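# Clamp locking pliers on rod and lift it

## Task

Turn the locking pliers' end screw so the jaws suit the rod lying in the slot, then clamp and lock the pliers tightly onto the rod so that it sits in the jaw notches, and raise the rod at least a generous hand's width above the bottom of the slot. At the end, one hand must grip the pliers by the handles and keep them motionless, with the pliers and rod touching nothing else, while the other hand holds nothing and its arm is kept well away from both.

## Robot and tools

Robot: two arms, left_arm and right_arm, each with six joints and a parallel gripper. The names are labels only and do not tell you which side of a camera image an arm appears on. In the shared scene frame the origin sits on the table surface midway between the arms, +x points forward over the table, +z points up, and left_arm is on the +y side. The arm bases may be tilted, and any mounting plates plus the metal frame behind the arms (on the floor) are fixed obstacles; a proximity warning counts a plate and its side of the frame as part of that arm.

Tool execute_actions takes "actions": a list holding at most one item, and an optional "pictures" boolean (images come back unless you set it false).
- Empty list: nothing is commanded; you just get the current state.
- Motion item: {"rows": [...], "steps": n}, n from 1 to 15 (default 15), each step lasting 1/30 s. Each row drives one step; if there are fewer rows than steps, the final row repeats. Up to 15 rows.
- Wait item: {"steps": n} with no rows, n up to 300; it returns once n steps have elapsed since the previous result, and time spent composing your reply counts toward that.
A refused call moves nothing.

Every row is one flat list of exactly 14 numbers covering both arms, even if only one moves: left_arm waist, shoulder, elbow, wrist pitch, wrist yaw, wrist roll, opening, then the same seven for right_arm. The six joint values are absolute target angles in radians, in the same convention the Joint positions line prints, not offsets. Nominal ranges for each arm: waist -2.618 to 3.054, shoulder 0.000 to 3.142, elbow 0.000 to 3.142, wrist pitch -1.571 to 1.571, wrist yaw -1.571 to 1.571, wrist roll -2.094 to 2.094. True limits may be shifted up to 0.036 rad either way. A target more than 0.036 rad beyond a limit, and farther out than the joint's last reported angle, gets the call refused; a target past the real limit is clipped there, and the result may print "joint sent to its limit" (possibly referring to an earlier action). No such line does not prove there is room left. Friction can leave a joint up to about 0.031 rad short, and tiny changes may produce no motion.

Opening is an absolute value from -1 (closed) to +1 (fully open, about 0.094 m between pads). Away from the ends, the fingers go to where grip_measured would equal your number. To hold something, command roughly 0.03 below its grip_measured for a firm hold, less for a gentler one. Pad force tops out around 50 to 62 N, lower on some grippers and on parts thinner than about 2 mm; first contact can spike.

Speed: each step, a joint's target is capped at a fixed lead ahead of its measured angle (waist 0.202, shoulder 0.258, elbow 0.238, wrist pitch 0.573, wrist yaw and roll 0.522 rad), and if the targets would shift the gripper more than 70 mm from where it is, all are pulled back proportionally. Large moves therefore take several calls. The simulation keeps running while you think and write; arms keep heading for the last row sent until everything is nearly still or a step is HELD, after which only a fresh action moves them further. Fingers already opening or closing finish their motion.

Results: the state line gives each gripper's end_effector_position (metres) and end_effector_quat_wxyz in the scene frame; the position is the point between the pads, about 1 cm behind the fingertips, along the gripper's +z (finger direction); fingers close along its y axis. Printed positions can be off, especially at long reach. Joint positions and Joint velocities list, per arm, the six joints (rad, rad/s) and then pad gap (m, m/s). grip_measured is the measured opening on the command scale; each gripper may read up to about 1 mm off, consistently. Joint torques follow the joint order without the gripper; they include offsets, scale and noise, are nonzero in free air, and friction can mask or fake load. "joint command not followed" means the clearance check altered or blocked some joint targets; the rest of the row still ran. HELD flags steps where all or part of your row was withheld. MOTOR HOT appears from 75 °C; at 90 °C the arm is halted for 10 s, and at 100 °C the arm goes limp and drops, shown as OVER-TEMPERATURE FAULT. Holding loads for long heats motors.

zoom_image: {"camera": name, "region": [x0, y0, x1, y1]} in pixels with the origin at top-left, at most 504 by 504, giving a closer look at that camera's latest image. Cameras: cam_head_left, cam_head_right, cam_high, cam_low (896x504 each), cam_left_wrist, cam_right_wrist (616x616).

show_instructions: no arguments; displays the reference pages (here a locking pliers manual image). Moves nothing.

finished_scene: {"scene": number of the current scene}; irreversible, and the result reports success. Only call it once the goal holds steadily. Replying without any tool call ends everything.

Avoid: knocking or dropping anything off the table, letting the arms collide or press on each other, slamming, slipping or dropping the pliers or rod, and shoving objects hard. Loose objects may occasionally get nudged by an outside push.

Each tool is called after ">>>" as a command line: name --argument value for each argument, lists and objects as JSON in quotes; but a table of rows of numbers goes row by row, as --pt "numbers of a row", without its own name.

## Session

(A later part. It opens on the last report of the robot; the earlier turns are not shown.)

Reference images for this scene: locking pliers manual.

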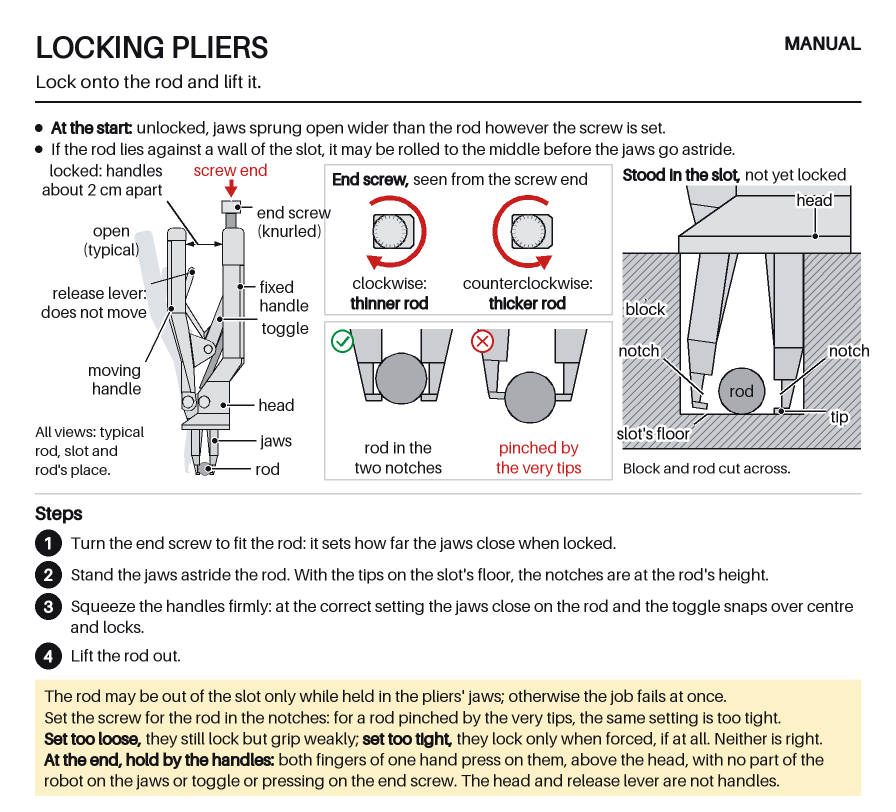

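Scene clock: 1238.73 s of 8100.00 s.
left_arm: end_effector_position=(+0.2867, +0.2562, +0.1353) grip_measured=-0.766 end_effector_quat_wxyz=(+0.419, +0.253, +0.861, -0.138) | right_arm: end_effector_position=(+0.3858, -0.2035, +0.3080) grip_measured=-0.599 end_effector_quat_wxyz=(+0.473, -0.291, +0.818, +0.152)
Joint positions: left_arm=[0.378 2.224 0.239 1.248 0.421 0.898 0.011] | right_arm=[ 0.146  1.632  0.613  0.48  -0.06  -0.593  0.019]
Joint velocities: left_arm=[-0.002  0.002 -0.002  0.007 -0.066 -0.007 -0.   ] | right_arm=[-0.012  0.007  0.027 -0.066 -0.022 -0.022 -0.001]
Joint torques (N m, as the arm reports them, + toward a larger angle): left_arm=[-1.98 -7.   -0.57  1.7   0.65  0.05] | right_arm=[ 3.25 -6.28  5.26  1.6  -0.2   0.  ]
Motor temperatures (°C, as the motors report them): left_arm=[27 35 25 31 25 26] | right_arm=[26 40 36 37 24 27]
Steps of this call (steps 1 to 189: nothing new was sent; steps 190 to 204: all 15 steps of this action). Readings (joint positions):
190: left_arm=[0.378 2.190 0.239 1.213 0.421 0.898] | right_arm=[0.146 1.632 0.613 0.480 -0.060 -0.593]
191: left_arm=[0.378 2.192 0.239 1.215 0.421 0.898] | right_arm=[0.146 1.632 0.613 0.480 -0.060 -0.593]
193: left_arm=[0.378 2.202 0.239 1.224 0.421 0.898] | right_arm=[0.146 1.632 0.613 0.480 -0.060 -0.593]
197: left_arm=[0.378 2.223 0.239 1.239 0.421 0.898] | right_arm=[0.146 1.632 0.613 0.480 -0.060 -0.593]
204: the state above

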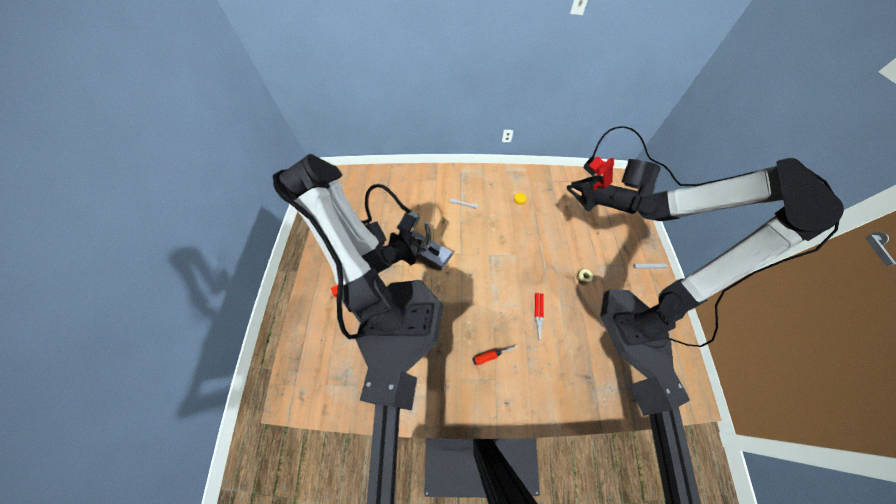

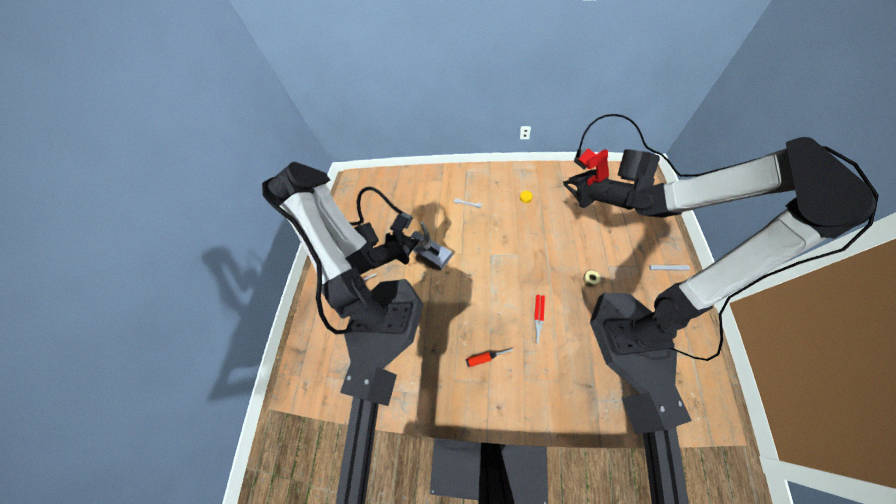

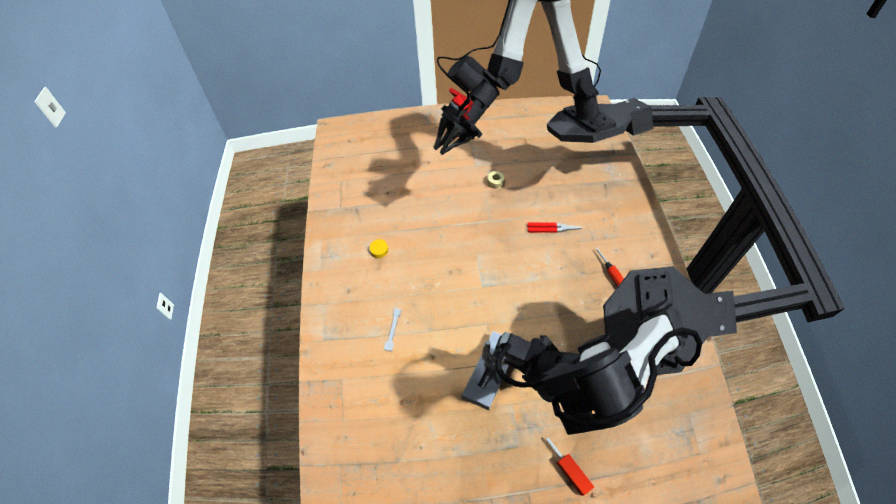

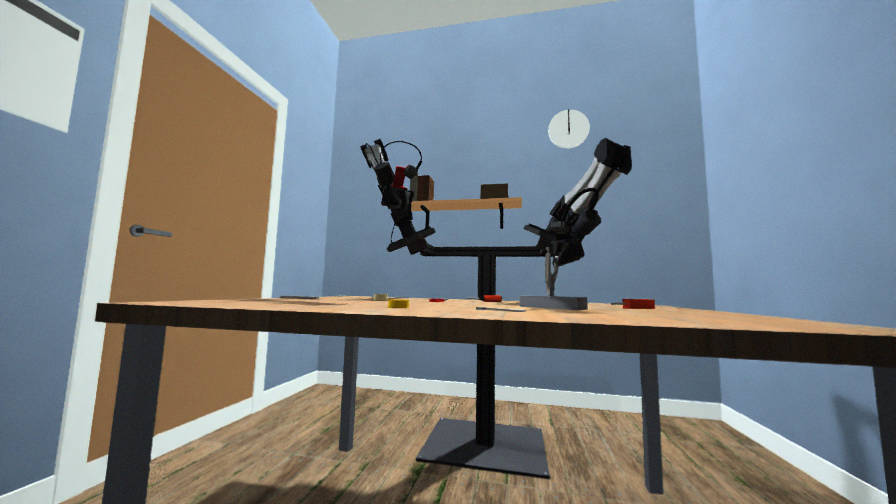

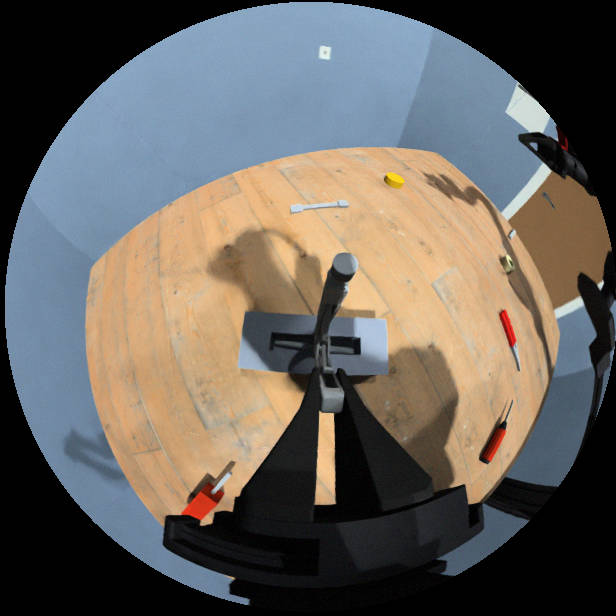

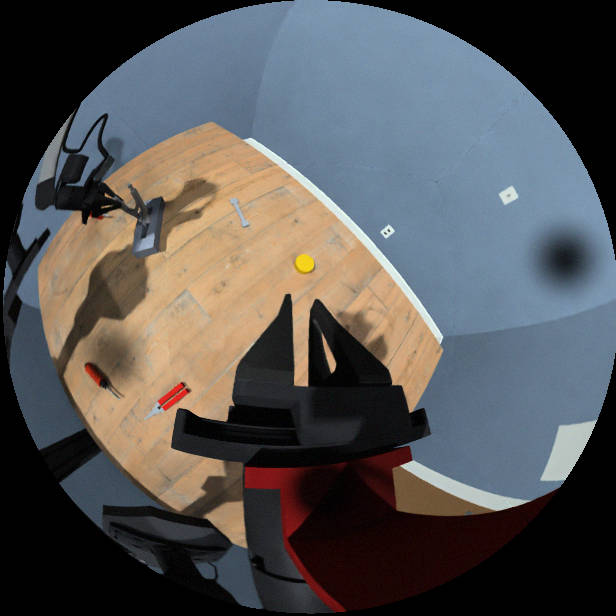

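>>> execute_actions --actions '[{"rows":[[0.389,2.242,0.25,1.285,0.44,0.892,-0.8,0.15,1.64,0.6,0.455,-0.05,-0.6,-0.6],[0.389,2.248,0.25,1.291,0.44,0.892,-0.8,0.15,1.64,0.6,0.455,-0.05,-0.6,-0.6],[0.389,2.254,0.25,1.297,0.44,0.892,-0.8,0.15,1.64,0.6,0.455,-0.05,-0.6,-0.6],[0.389,2.258,0.25,1.301,0.44,0.892,-0.8,0.15,1.64,0.6,0.455,-0.05,-0.6,-0.6]],"steps":15}]'

>>> zoom_image --camera "cam_low" --region '[520, 260, 580, 310]'

Scene clock: 1246.40 s of 8100.00 s.
left_arm: end_effector_position=(+0.2857, +0.2551, +0.1334) grip_measured=-0.766 end_effector_quat_wxyz=(+0.420, +0.253, +0.861, -0.137) | right_arm: end_effector_position=(+0.3858, -0.2035, +0.3080) grip_measured=-0.599 end_effector_quat_wxyz=(+0.473, -0.291, +0.818, +0.152)
Joint positions: left_arm=[0.378 2.246 0.239 1.272 0.421 0.898 0.011] | right_arm=[ 0.146  1.632  0.613  0.48  -0.06  -0.593  0.019]
Joint velocities: left_arm=[ 0.017  0.012 -0.012 -0.022  0.022  0.007 -0.001] | right_arm=[-0.007  0.007 -0.012  0.051  0.051 -0.037 -0.001]
Joint torques (N m, as the arm reports them, + toward a larger angle): left_arm=[-1.94 -7.03 -0.68  1.68  0.65  0.06] | right_arm=[ 3.12 -6.22  5.1   1.65 -0.23 -0.02]
Motor temperatures (°C, as the motors report them): left_arm=[27 35 25 31 25 26] | right_arm=[26 40 36 37 24 27]
Steps of this call (steps 1 to 15: the robot went on to your last target; steps 16 to 215: nothing new was sent; steps 216 to 230: all 15 steps of this action). Readings (joint positions):
216: left_arm=[0.378 2.224 0.239 1.251 0.421 0.898] | right_arm=[0.146 1.632 0.613 0.480 -0.060 -0.593]
217: left_arm=[0.378 2.226 0.239 1.253 0.421 0.898] | right_arm=[0.146 1.632 0.613 0.480 -0.060 -0.593]
219: left_arm=[0.378 2.235 0.239 1.261 0.421 0.898] | right_arm=[0.146 1.632 0.613 0.480 -0.060 -0.593]
223: left_arm=[0.378 2.246 0.239 1.266 0.421 0.898] | right_arm=[0.146 1.632 0.613 0.480 -0.060 -0.593]
230: the state above

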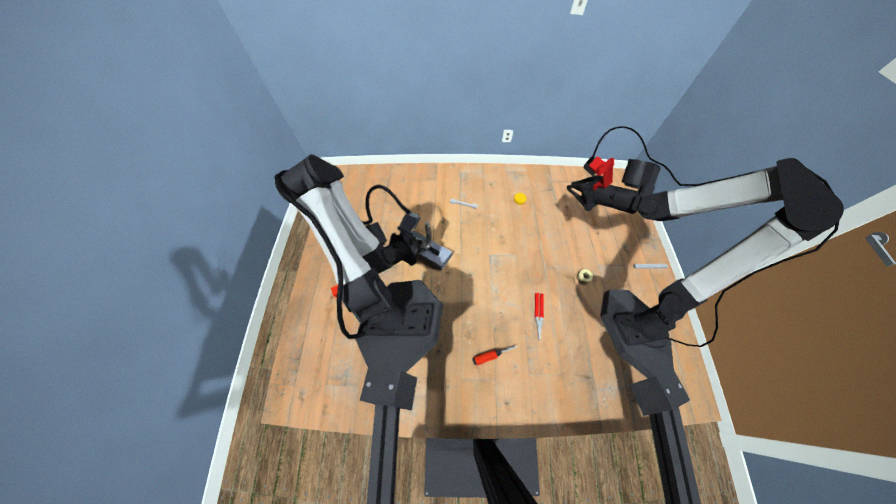

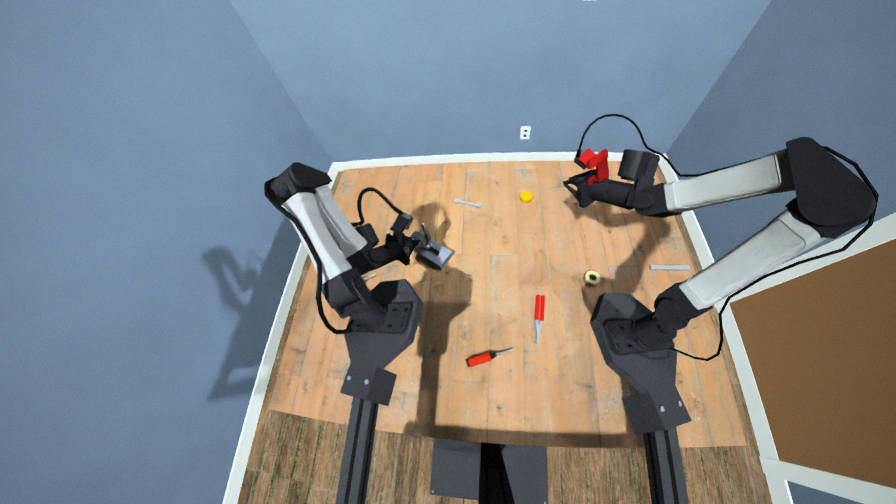

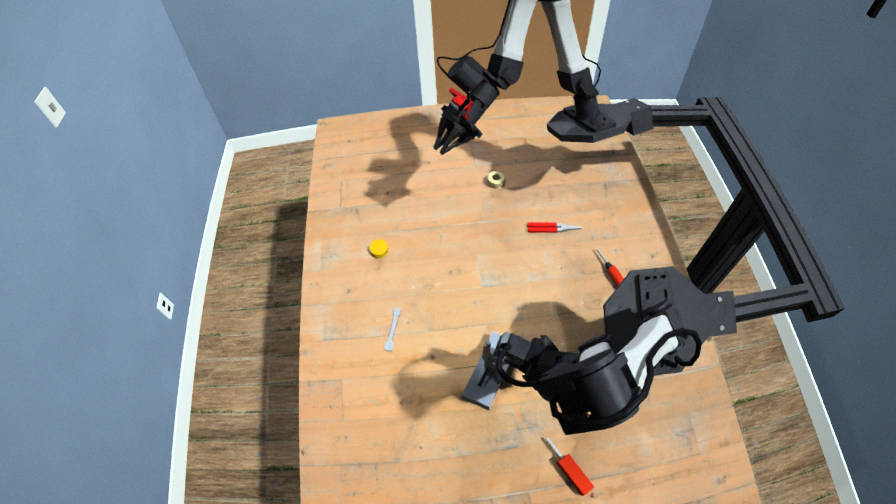

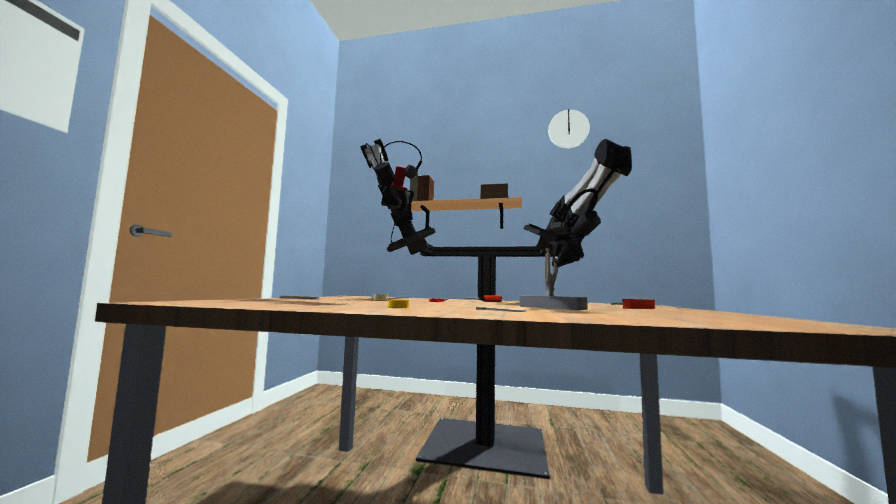

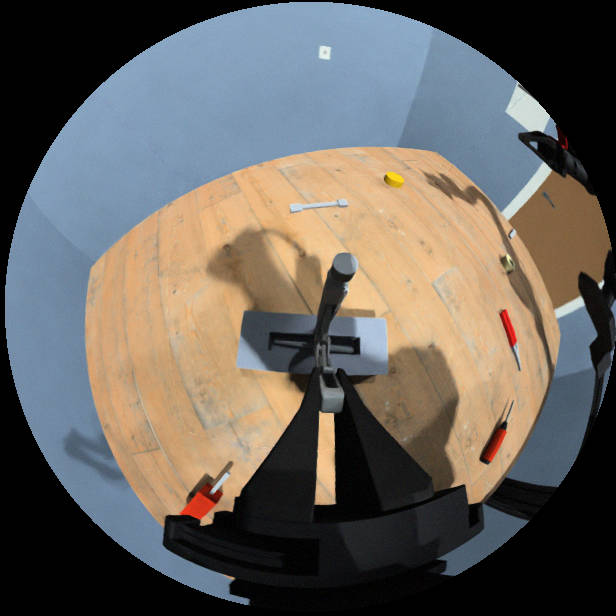

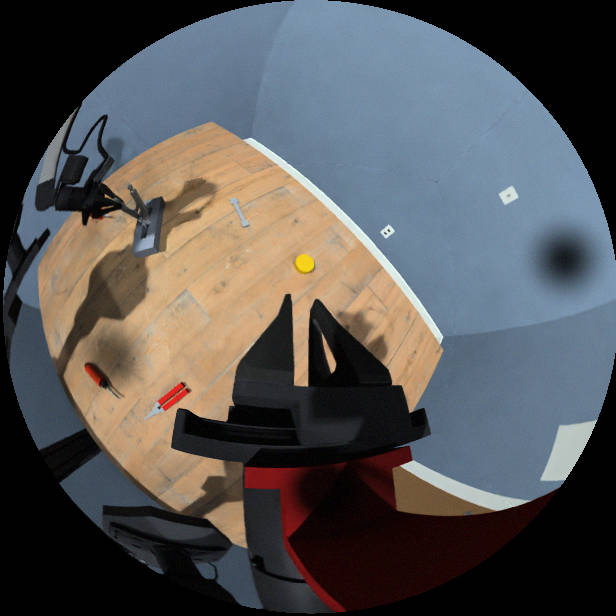

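Region (520, 260, 580, 310) of cam_low's 896x504 image, scaled by 8.400, with more detail than that image has.

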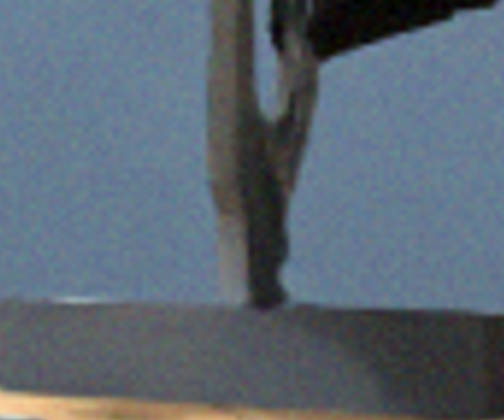

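>>> execute_actions --actions '[{"rows":[[0.389,2.262,0.25,1.305,0.44,0.892,-0.79,0.15,1.64,0.6,0.455,-0.05,-0.6,-0.6],[0.389,2.266,0.25,1.309,0.44,0.892,-0.78,0.15,1.64,0.6,0.455,-0.05,-0.6,-0.6],[0.389,2.268,0.25,1.311,0.44,0.892,-0.775,0.15,1.64,0.6,0.455,-0.05,-0.6,-0.6],[0.389,2.268,0.25,1.311,0.44,0.892,-0.772,0.15,1.64,0.6,0.455,-0.05,-0.6,-0.6],[0.389,2.268,0.25,1.311,0.44,0.892,-0.77,0.15,1.64,0.6,0.455,-0.05,-0.6,-0.6],[0.389,2.268,0.25,1.311,0.44,0.892,-0.768,0.15,1.64,0.6,0.455,-0.05,-0.6,-0.6],[0.389,2.268,0.25,1.311,0.44,0.892,-0.766,0.15,1.64,0.6,0.455,-0.05,-0.6,-0.6],[0.389,2.268,0.25,1.311,0.44,0.892,-0.764,0.15,1.64,0.6,0.455,-0.05,-0.6,-0.6],[0.389,2.268,0.25,1.311,0.44,0.892,-0.762,0.15,1.64,0.6,0.455,-0.05,-0.6,-0.6],[0.389,2.268,0.25,1.311,0.44,0.892,-0.758,0.15,1.64,0.6,0.455,-0.05,-0.6,-0.6],[0.389,2.268,0.25,1.311,0.44,0.892,-0.75,0.15,1.64,0.6,0.455,-0.05,-0.6,-0.6],[0.389,2.268,0.25,1.311,0.44,0.892,-0.74,0.15,1.64,0.6,0.455,-0.05,-0.6,-0.6],[0.389,2.268,0.25,1.311,0.44,0.892,-0.73,0.15,1.64,0.6,0.455,-0.05,-0.6,-0.6],[0.389,2.268,0.25,1.311,0.44,0.892,-0.72,0.15,1.64,0.6,0.455,-0.05,-0.6,-0.6]],"steps":15}]' --pictures false

>>> execute_actions --actions '[{"rows":[[0.389,2.268,0.25,1.311,0.44,0.892,-0.7,0.15,1.64,0.6,0.455,-0.05,-0.6,-0.6],[0.389,2.268,0.25,1.311,0.44,0.892,-0.68,0.15,1.64,0.6,0.455,-0.05,-0.6,-0.6],[0.389,2.268,0.25,1.311,0.44,0.892,-0.66,0.15,1.64,0.6,0.455,-0.05,-0.6,-0.6],[0.389,2.268,0.25,1.311,0.44,0.892,-0.64,0.15,1.64,0.6,0.455,-0.05,-0.6,-0.6],[0.389,2.268,0.25,1.311,0.44,0.892,-0.62,0.15,1.64,0.6,0.455,-0.05,-0.6,-0.6]],"steps":15}]'

>>> zoom_image --camera "cam_left_wrist" --region '[230, 240, 420, 430]'

Scene clock: 1259.70 s of 8100.00 s.
left_arm: end_effector_position=(+0.2875, +0.2550, +0.1349) grip_measured=-0.724 end_effector_quat_wxyz=(+0.427, +0.253, +0.858, -0.136) | right_arm: end_effector_position=(+0.3858, -0.2035, +0.3080) grip_measured=-0.599 end_effector_quat_wxyz=(+0.473, -0.291, +0.818, +0.152)
Joint positions: left_arm=[0.378 2.255 0.239 1.295 0.429 0.898 0.013] | right_arm=[ 0.146  1.632  0.613  0.48  -0.06  -0.593  0.019]
Joint velocities: left_arm=[-0.007 -0.007 -0.007  0.081  0.022 -0.051  0.003] | right_arm=[-0.012  0.002  0.007 -0.007  0.022  0.051 -0.   ]
Joint torques (N m, as the arm reports them, + toward a larger angle): left_arm=[-1.91 -6.98 -0.73  1.46  0.49  0.06] | right_arm=[ 3.35 -6.24  5.05  1.65 -0.18  0.02]
Motor temperatures (°C, as the motors report them): left_arm=[27 35 25 32 25 26] | right_arm=[26 40 36 37 24 27]
Steps of this call (steps 1 to 15: the robot went on to your last target; steps 16 to 384: nothing new was sent; steps 385 to 399: all 15 steps of this action). Readings (joint positions):
385: left_arm=[0.378 2.246 0.239 1.274 0.421 0.898] | right_arm=[0.146 1.632 0.613 0.480 -0.060 -0.593]
386: left_arm=[0.378 2.247 0.239 1.275 0.421 0.898] | right_arm=[0.146 1.632 0.613 0.480 -0.060 -0.593]
388: left_arm=[0.378 2.252 0.239 1.280 0.421 0.898] | right_arm=[0.146 1.632 0.613 0.480 -0.060 -0.593]
392: left_arm=[0.378 2.255 0.239 1.280 0.421 0.898] | right_arm=[0.146 1.632 0.613 0.480 -0.060 -0.593]
399: the state above

Scene clock: 1260.20 s of 8100.00 s.
left_arm: end_effector_position=(+0.2896, +0.2554, +0.1369) grip_measured=-0.622 end_effector_quat_wxyz=(+0.433, +0.254, +0.855, -0.134) | right_arm: end_effector_position=(+0.3858, -0.2035, +0.3080) grip_measured=-0.599 end_effector_quat_wxyz=(+0.473, -0.291, +0.818, +0.152)
Joint positions: left_arm=[0.378 2.255 0.239 1.306 0.435 0.898 0.018] | right_arm=[ 0.146  1.632  0.613  0.48  -0.06  -0.593  0.019]
Joint velocities: left_arm=[-0.007 -0.002 -0.007 -0.066  0.007 -0.051 -0.001] | right_arm=[0.002 0.002 0.012 0.007 0.022 0.007 0.   ]
Joint torques (N m, as the arm reports them, + toward a larger angle): left_arm=[-1.92 -6.96 -0.71  1.47  0.52  0.05] | right_arm=[ 3.03 -6.34  5.3   1.62 -0.24  0.02]
Motor temperatures (°C, as the motors report them): left_arm=[27 35 25 32 25 26] | right_arm=[26 40 36 37 24 27]
Steps of this call (steps 1 to 15: all 15 steps of this action). Readings (joint positions):
1: left_arm=[0.378 2.255 0.239 1.297 0.430 0.898] | right_arm=[0.146 1.632 0.613 0.480 -0.060 -0.593]
2: left_arm=[0.378 2.255 0.239 1.300 0.431 0.898] | right_arm=[0.146 1.632 0.613 0.480 -0.060 -0.593]
4: left_arm=[0.378 2.255 0.239 1.302 0.432 0.898] | right_arm=[0.146 1.632 0.613 0.480 -0.060 -0.593]
8: left_arm=[0.378 2.255 0.239 1.305 0.434 0.898] | right_arm=[0.146 1.632 0.613 0.480 -0.060 -0.593]
15: the state above

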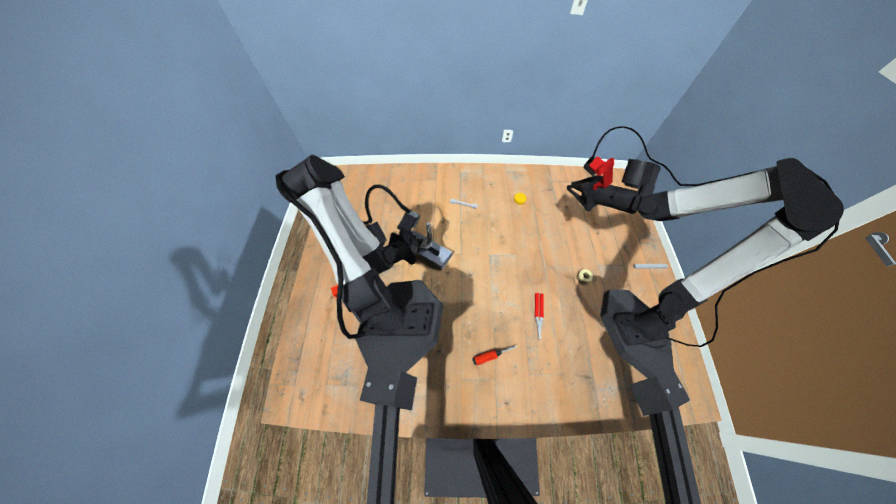

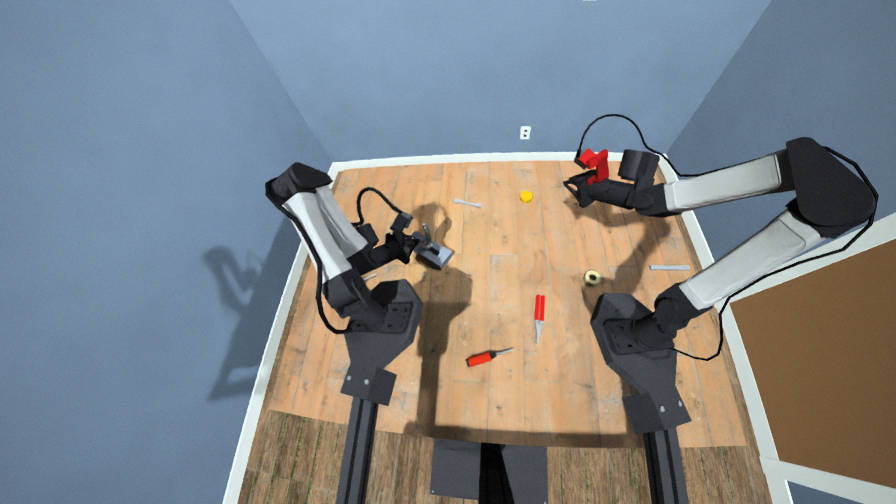

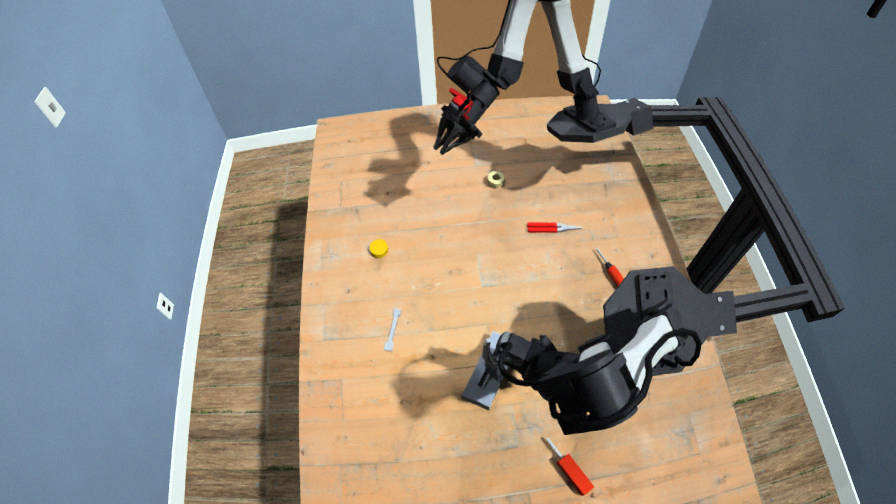

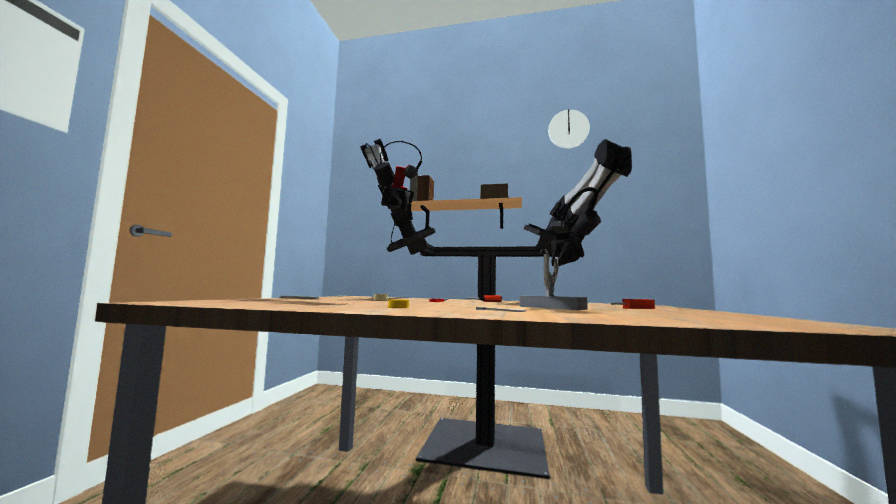

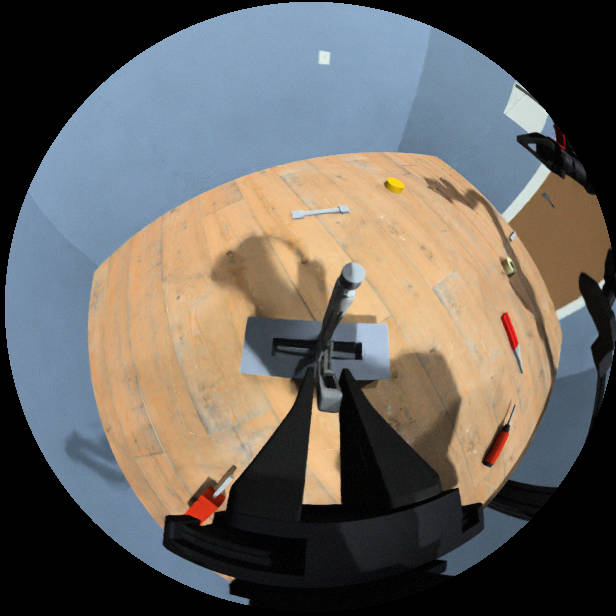

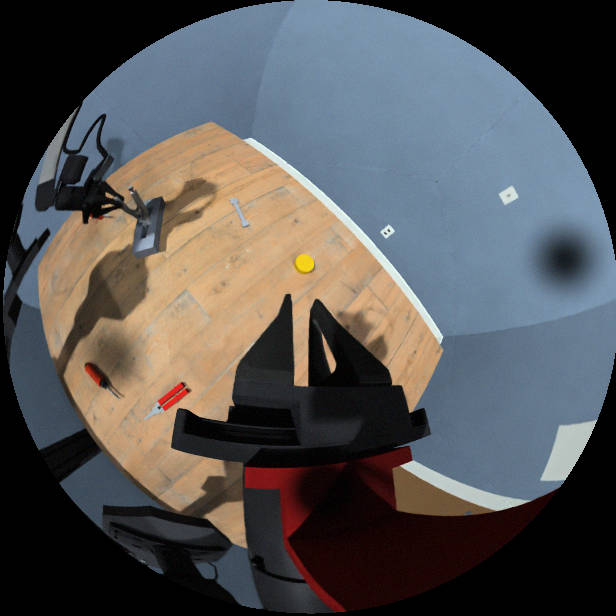

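Region (230, 240, 420, 430) of cam_left_wrist's 616x616 image, scaled by 2.653, with more detail than that image has.

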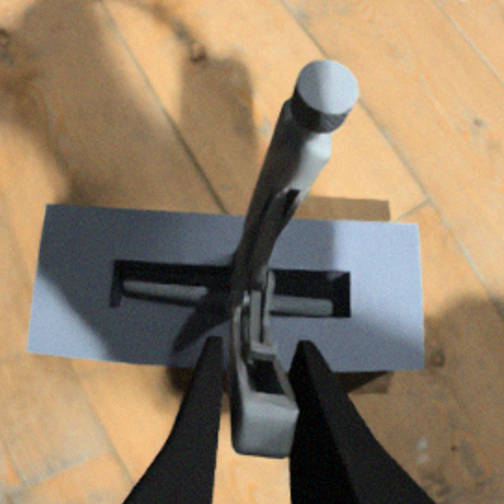

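>>> zoom_image --camera "cam_low" --region '[500, 220, 610, 320]'

>>> zoom_image --camera "cam_right_wrist" --region '[90, 170, 180, 260]'

Region (500, 220, 610, 320) of cam_low's 896x504 image, scaled by 4.582, with more detail than that image has; it fills the top 458 rows of this view, and the rest is white.

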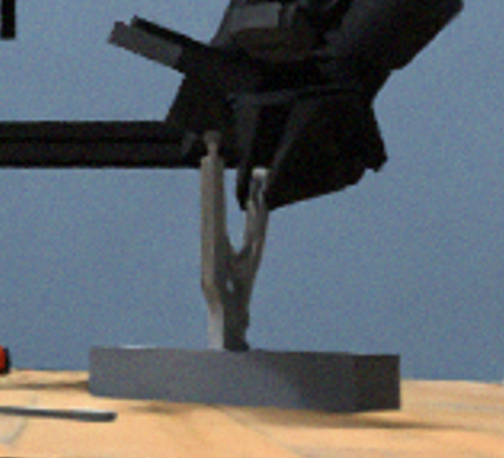

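Region (90, 170, 180, 260) of cam_right_wrist's 616x616 image, scaled by 5.600, with more detail than that image has.

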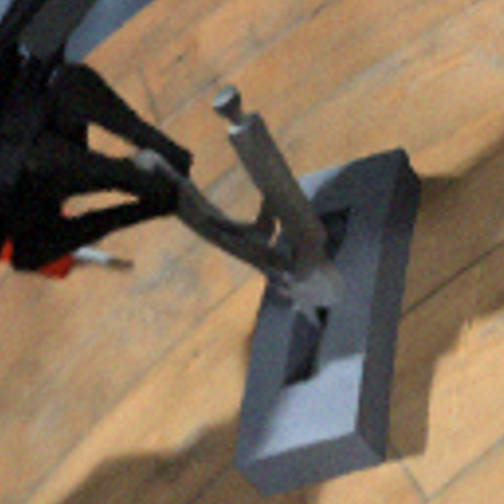

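>>> execute_actions --actions '[{"rows":[[0.389,2.268,0.25,1.311,0.44,0.892,-0.61,0.15,1.64,0.6,0.455,-0.05,-0.6,-0.6],[0.389,2.268,0.25,1.311,0.44,0.892,-0.6,0.15,1.64,0.6,0.455,-0.05,-0.6,-0.6],[0.389,2.268,0.25,1.311,0.44,0.892,-0.59,0.15,1.64,0.6,0.455,-0.05,-0.6,-0.6],[0.389,2.268,0.25,1.311,0.44,0.892,-0.58,0.15,1.64,0.6,0.455,-0.05,-0.6,-0.6],[0.389,2.268,0.25,1.311,0.44,0.892,-0.57,0.15,1.64,0.6,0.455,-0.05,-0.6,-0.6],[0.389,2.268,0.25,1.311,0.44,0.892,-0.56,0.15,1.64,0.6,0.455,-0.05,-0.6,-0.6],[0.389,2.268,0.25,1.311,0.44,0.892,-0.55,0.15,1.64,0.6,0.455,-0.05,-0.6,-0.6]],"steps":15}]'

>>> zoom_image --camera "cam_left_wrist" --region '[230, 240, 420, 430]'

Scene clock: 1270.63 s of 8100.00 s.
left_arm: end_effector_position=(+0.2896, +0.2554, +0.1370) grip_measured=-0.552 end_effector_quat_wxyz=(+0.433, +0.254, +0.855, -0.134) | right_arm: end_effector_position=(+0.3858, -0.2035, +0.3080) grip_measured=-0.599 end_effector_quat_wxyz=(+0.473, -0.291, +0.818, +0.152)
Joint positions: left_arm=[0.378 2.255 0.239 1.307 0.435 0.898 0.021] | right_arm=[ 0.146  1.632  0.613  0.48  -0.06  -0.593  0.019]
Joint velocities: left_arm=[-0.002 -0.002 -0.007  0.051 -0.051  0.007 -0.001] | right_arm=[-0.007  0.002 -0.007  0.022 -0.022 -0.051  0.   ]
Joint torques (N m, as the arm reports them, + toward a larger angle): left_arm=[-1.93 -6.99 -0.7   1.48  0.5   0.05] | right_arm=[ 3.21 -5.99  4.96  1.68 -0.24 -0.01]
Motor temperatures (°C, as the motors report them): left_arm=[27 35 25 31 25 26] | right_arm=[26 40 36 37 24 27]
Steps of this call (steps 1 to 15: the robot went on to your last target; steps 16 to 298: nothing new was sent; steps 299 to 313: all 15 steps of this action). Readings (joint positions):
299: left_arm=[0.378 2.255 0.239 1.307 0.435 0.898] | right_arm=[0.146 1.632 0.613 0.480 -0.060 -0.593]
300: left_arm=[0.378 2.255 0.239 1.307 0.435 0.898] | right_arm=[0.146 1.632 0.613 0.480 -0.060 -0.593]
302: left_arm=[0.378 2.255 0.239 1.307 0.435 0.898] | right_arm=[0.146 1.632 0.613 0.480 -0.060 -0.593]
306: left_arm=[0.378 2.255 0.239 1.307 0.435 0.898] | right_arm=[0.146 1.632 0.613 0.480 -0.060 -0.593]
313: the state above

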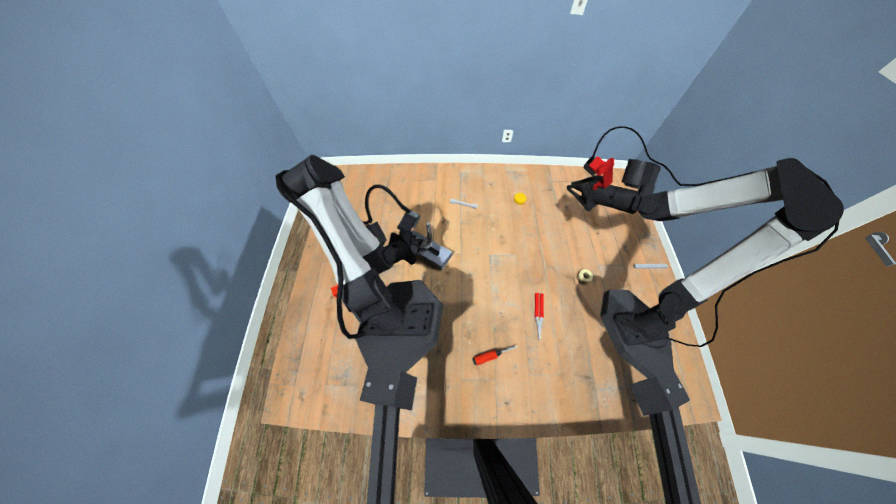

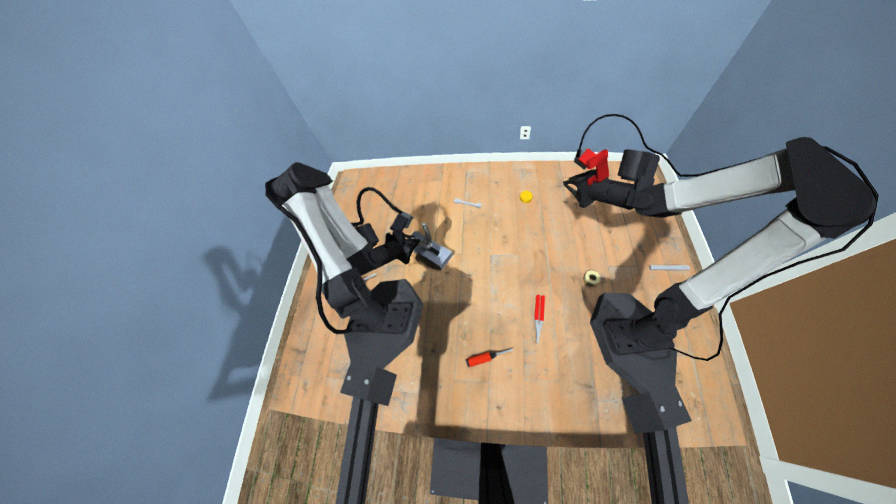

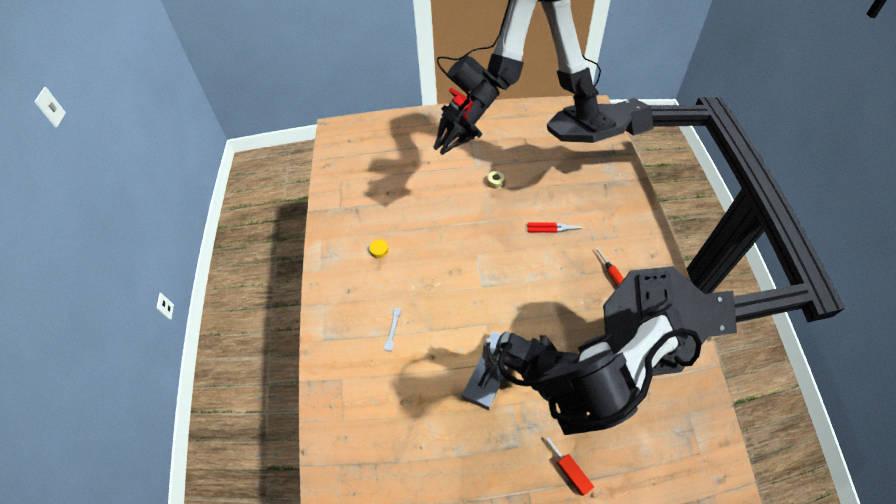

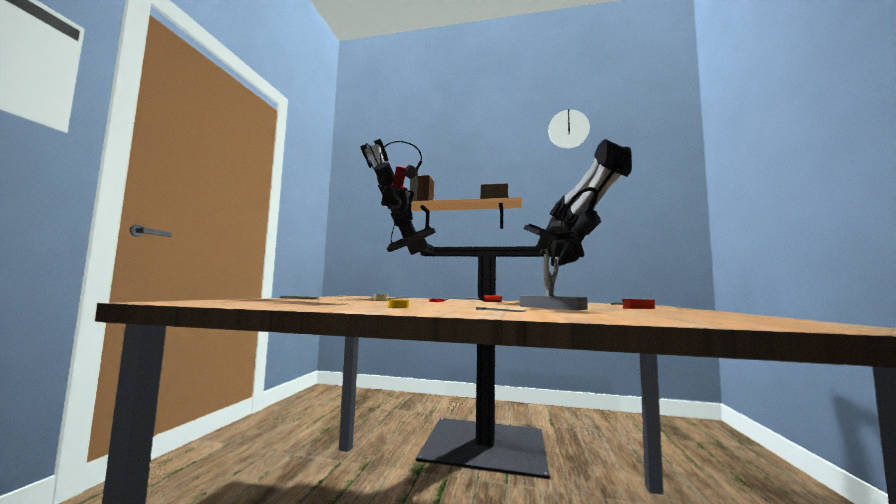

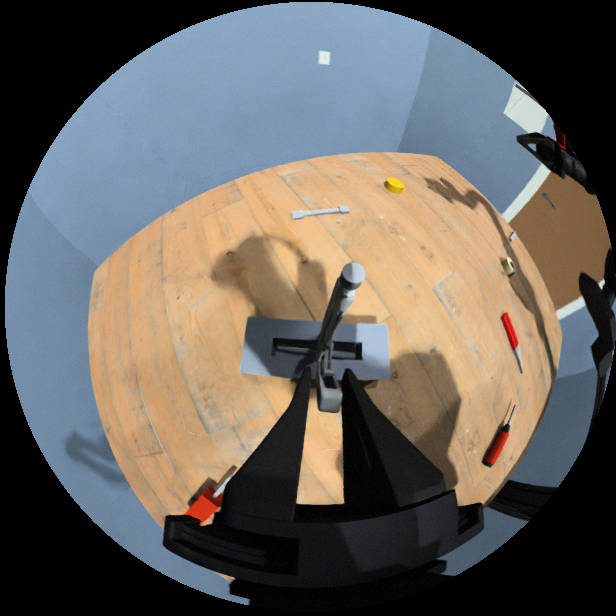

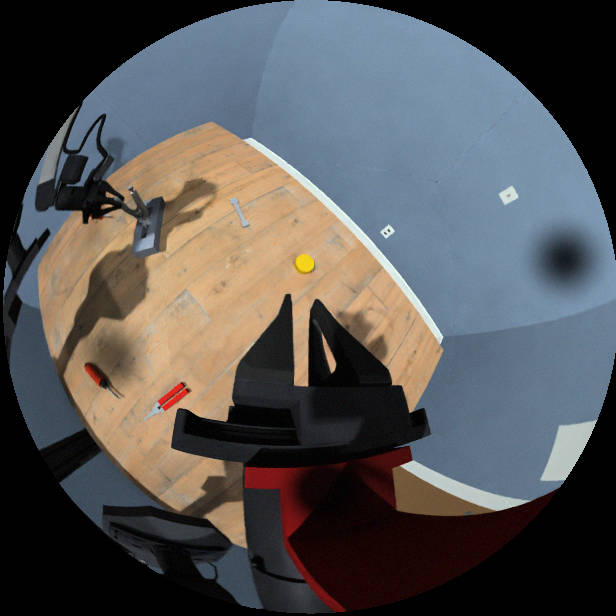

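Region (230, 240, 420, 430) of cam_left_wrist's 616x616 image, scaled by 2.653, with more detail than that image has.

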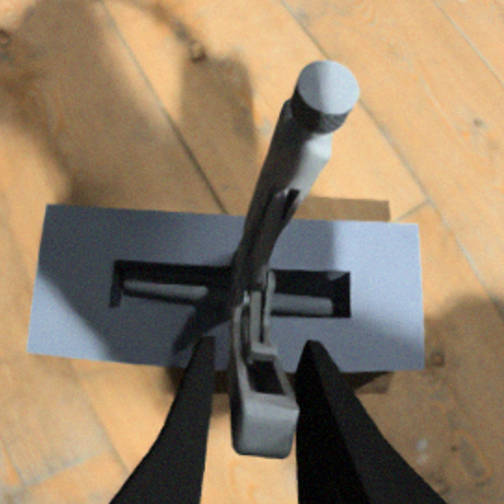

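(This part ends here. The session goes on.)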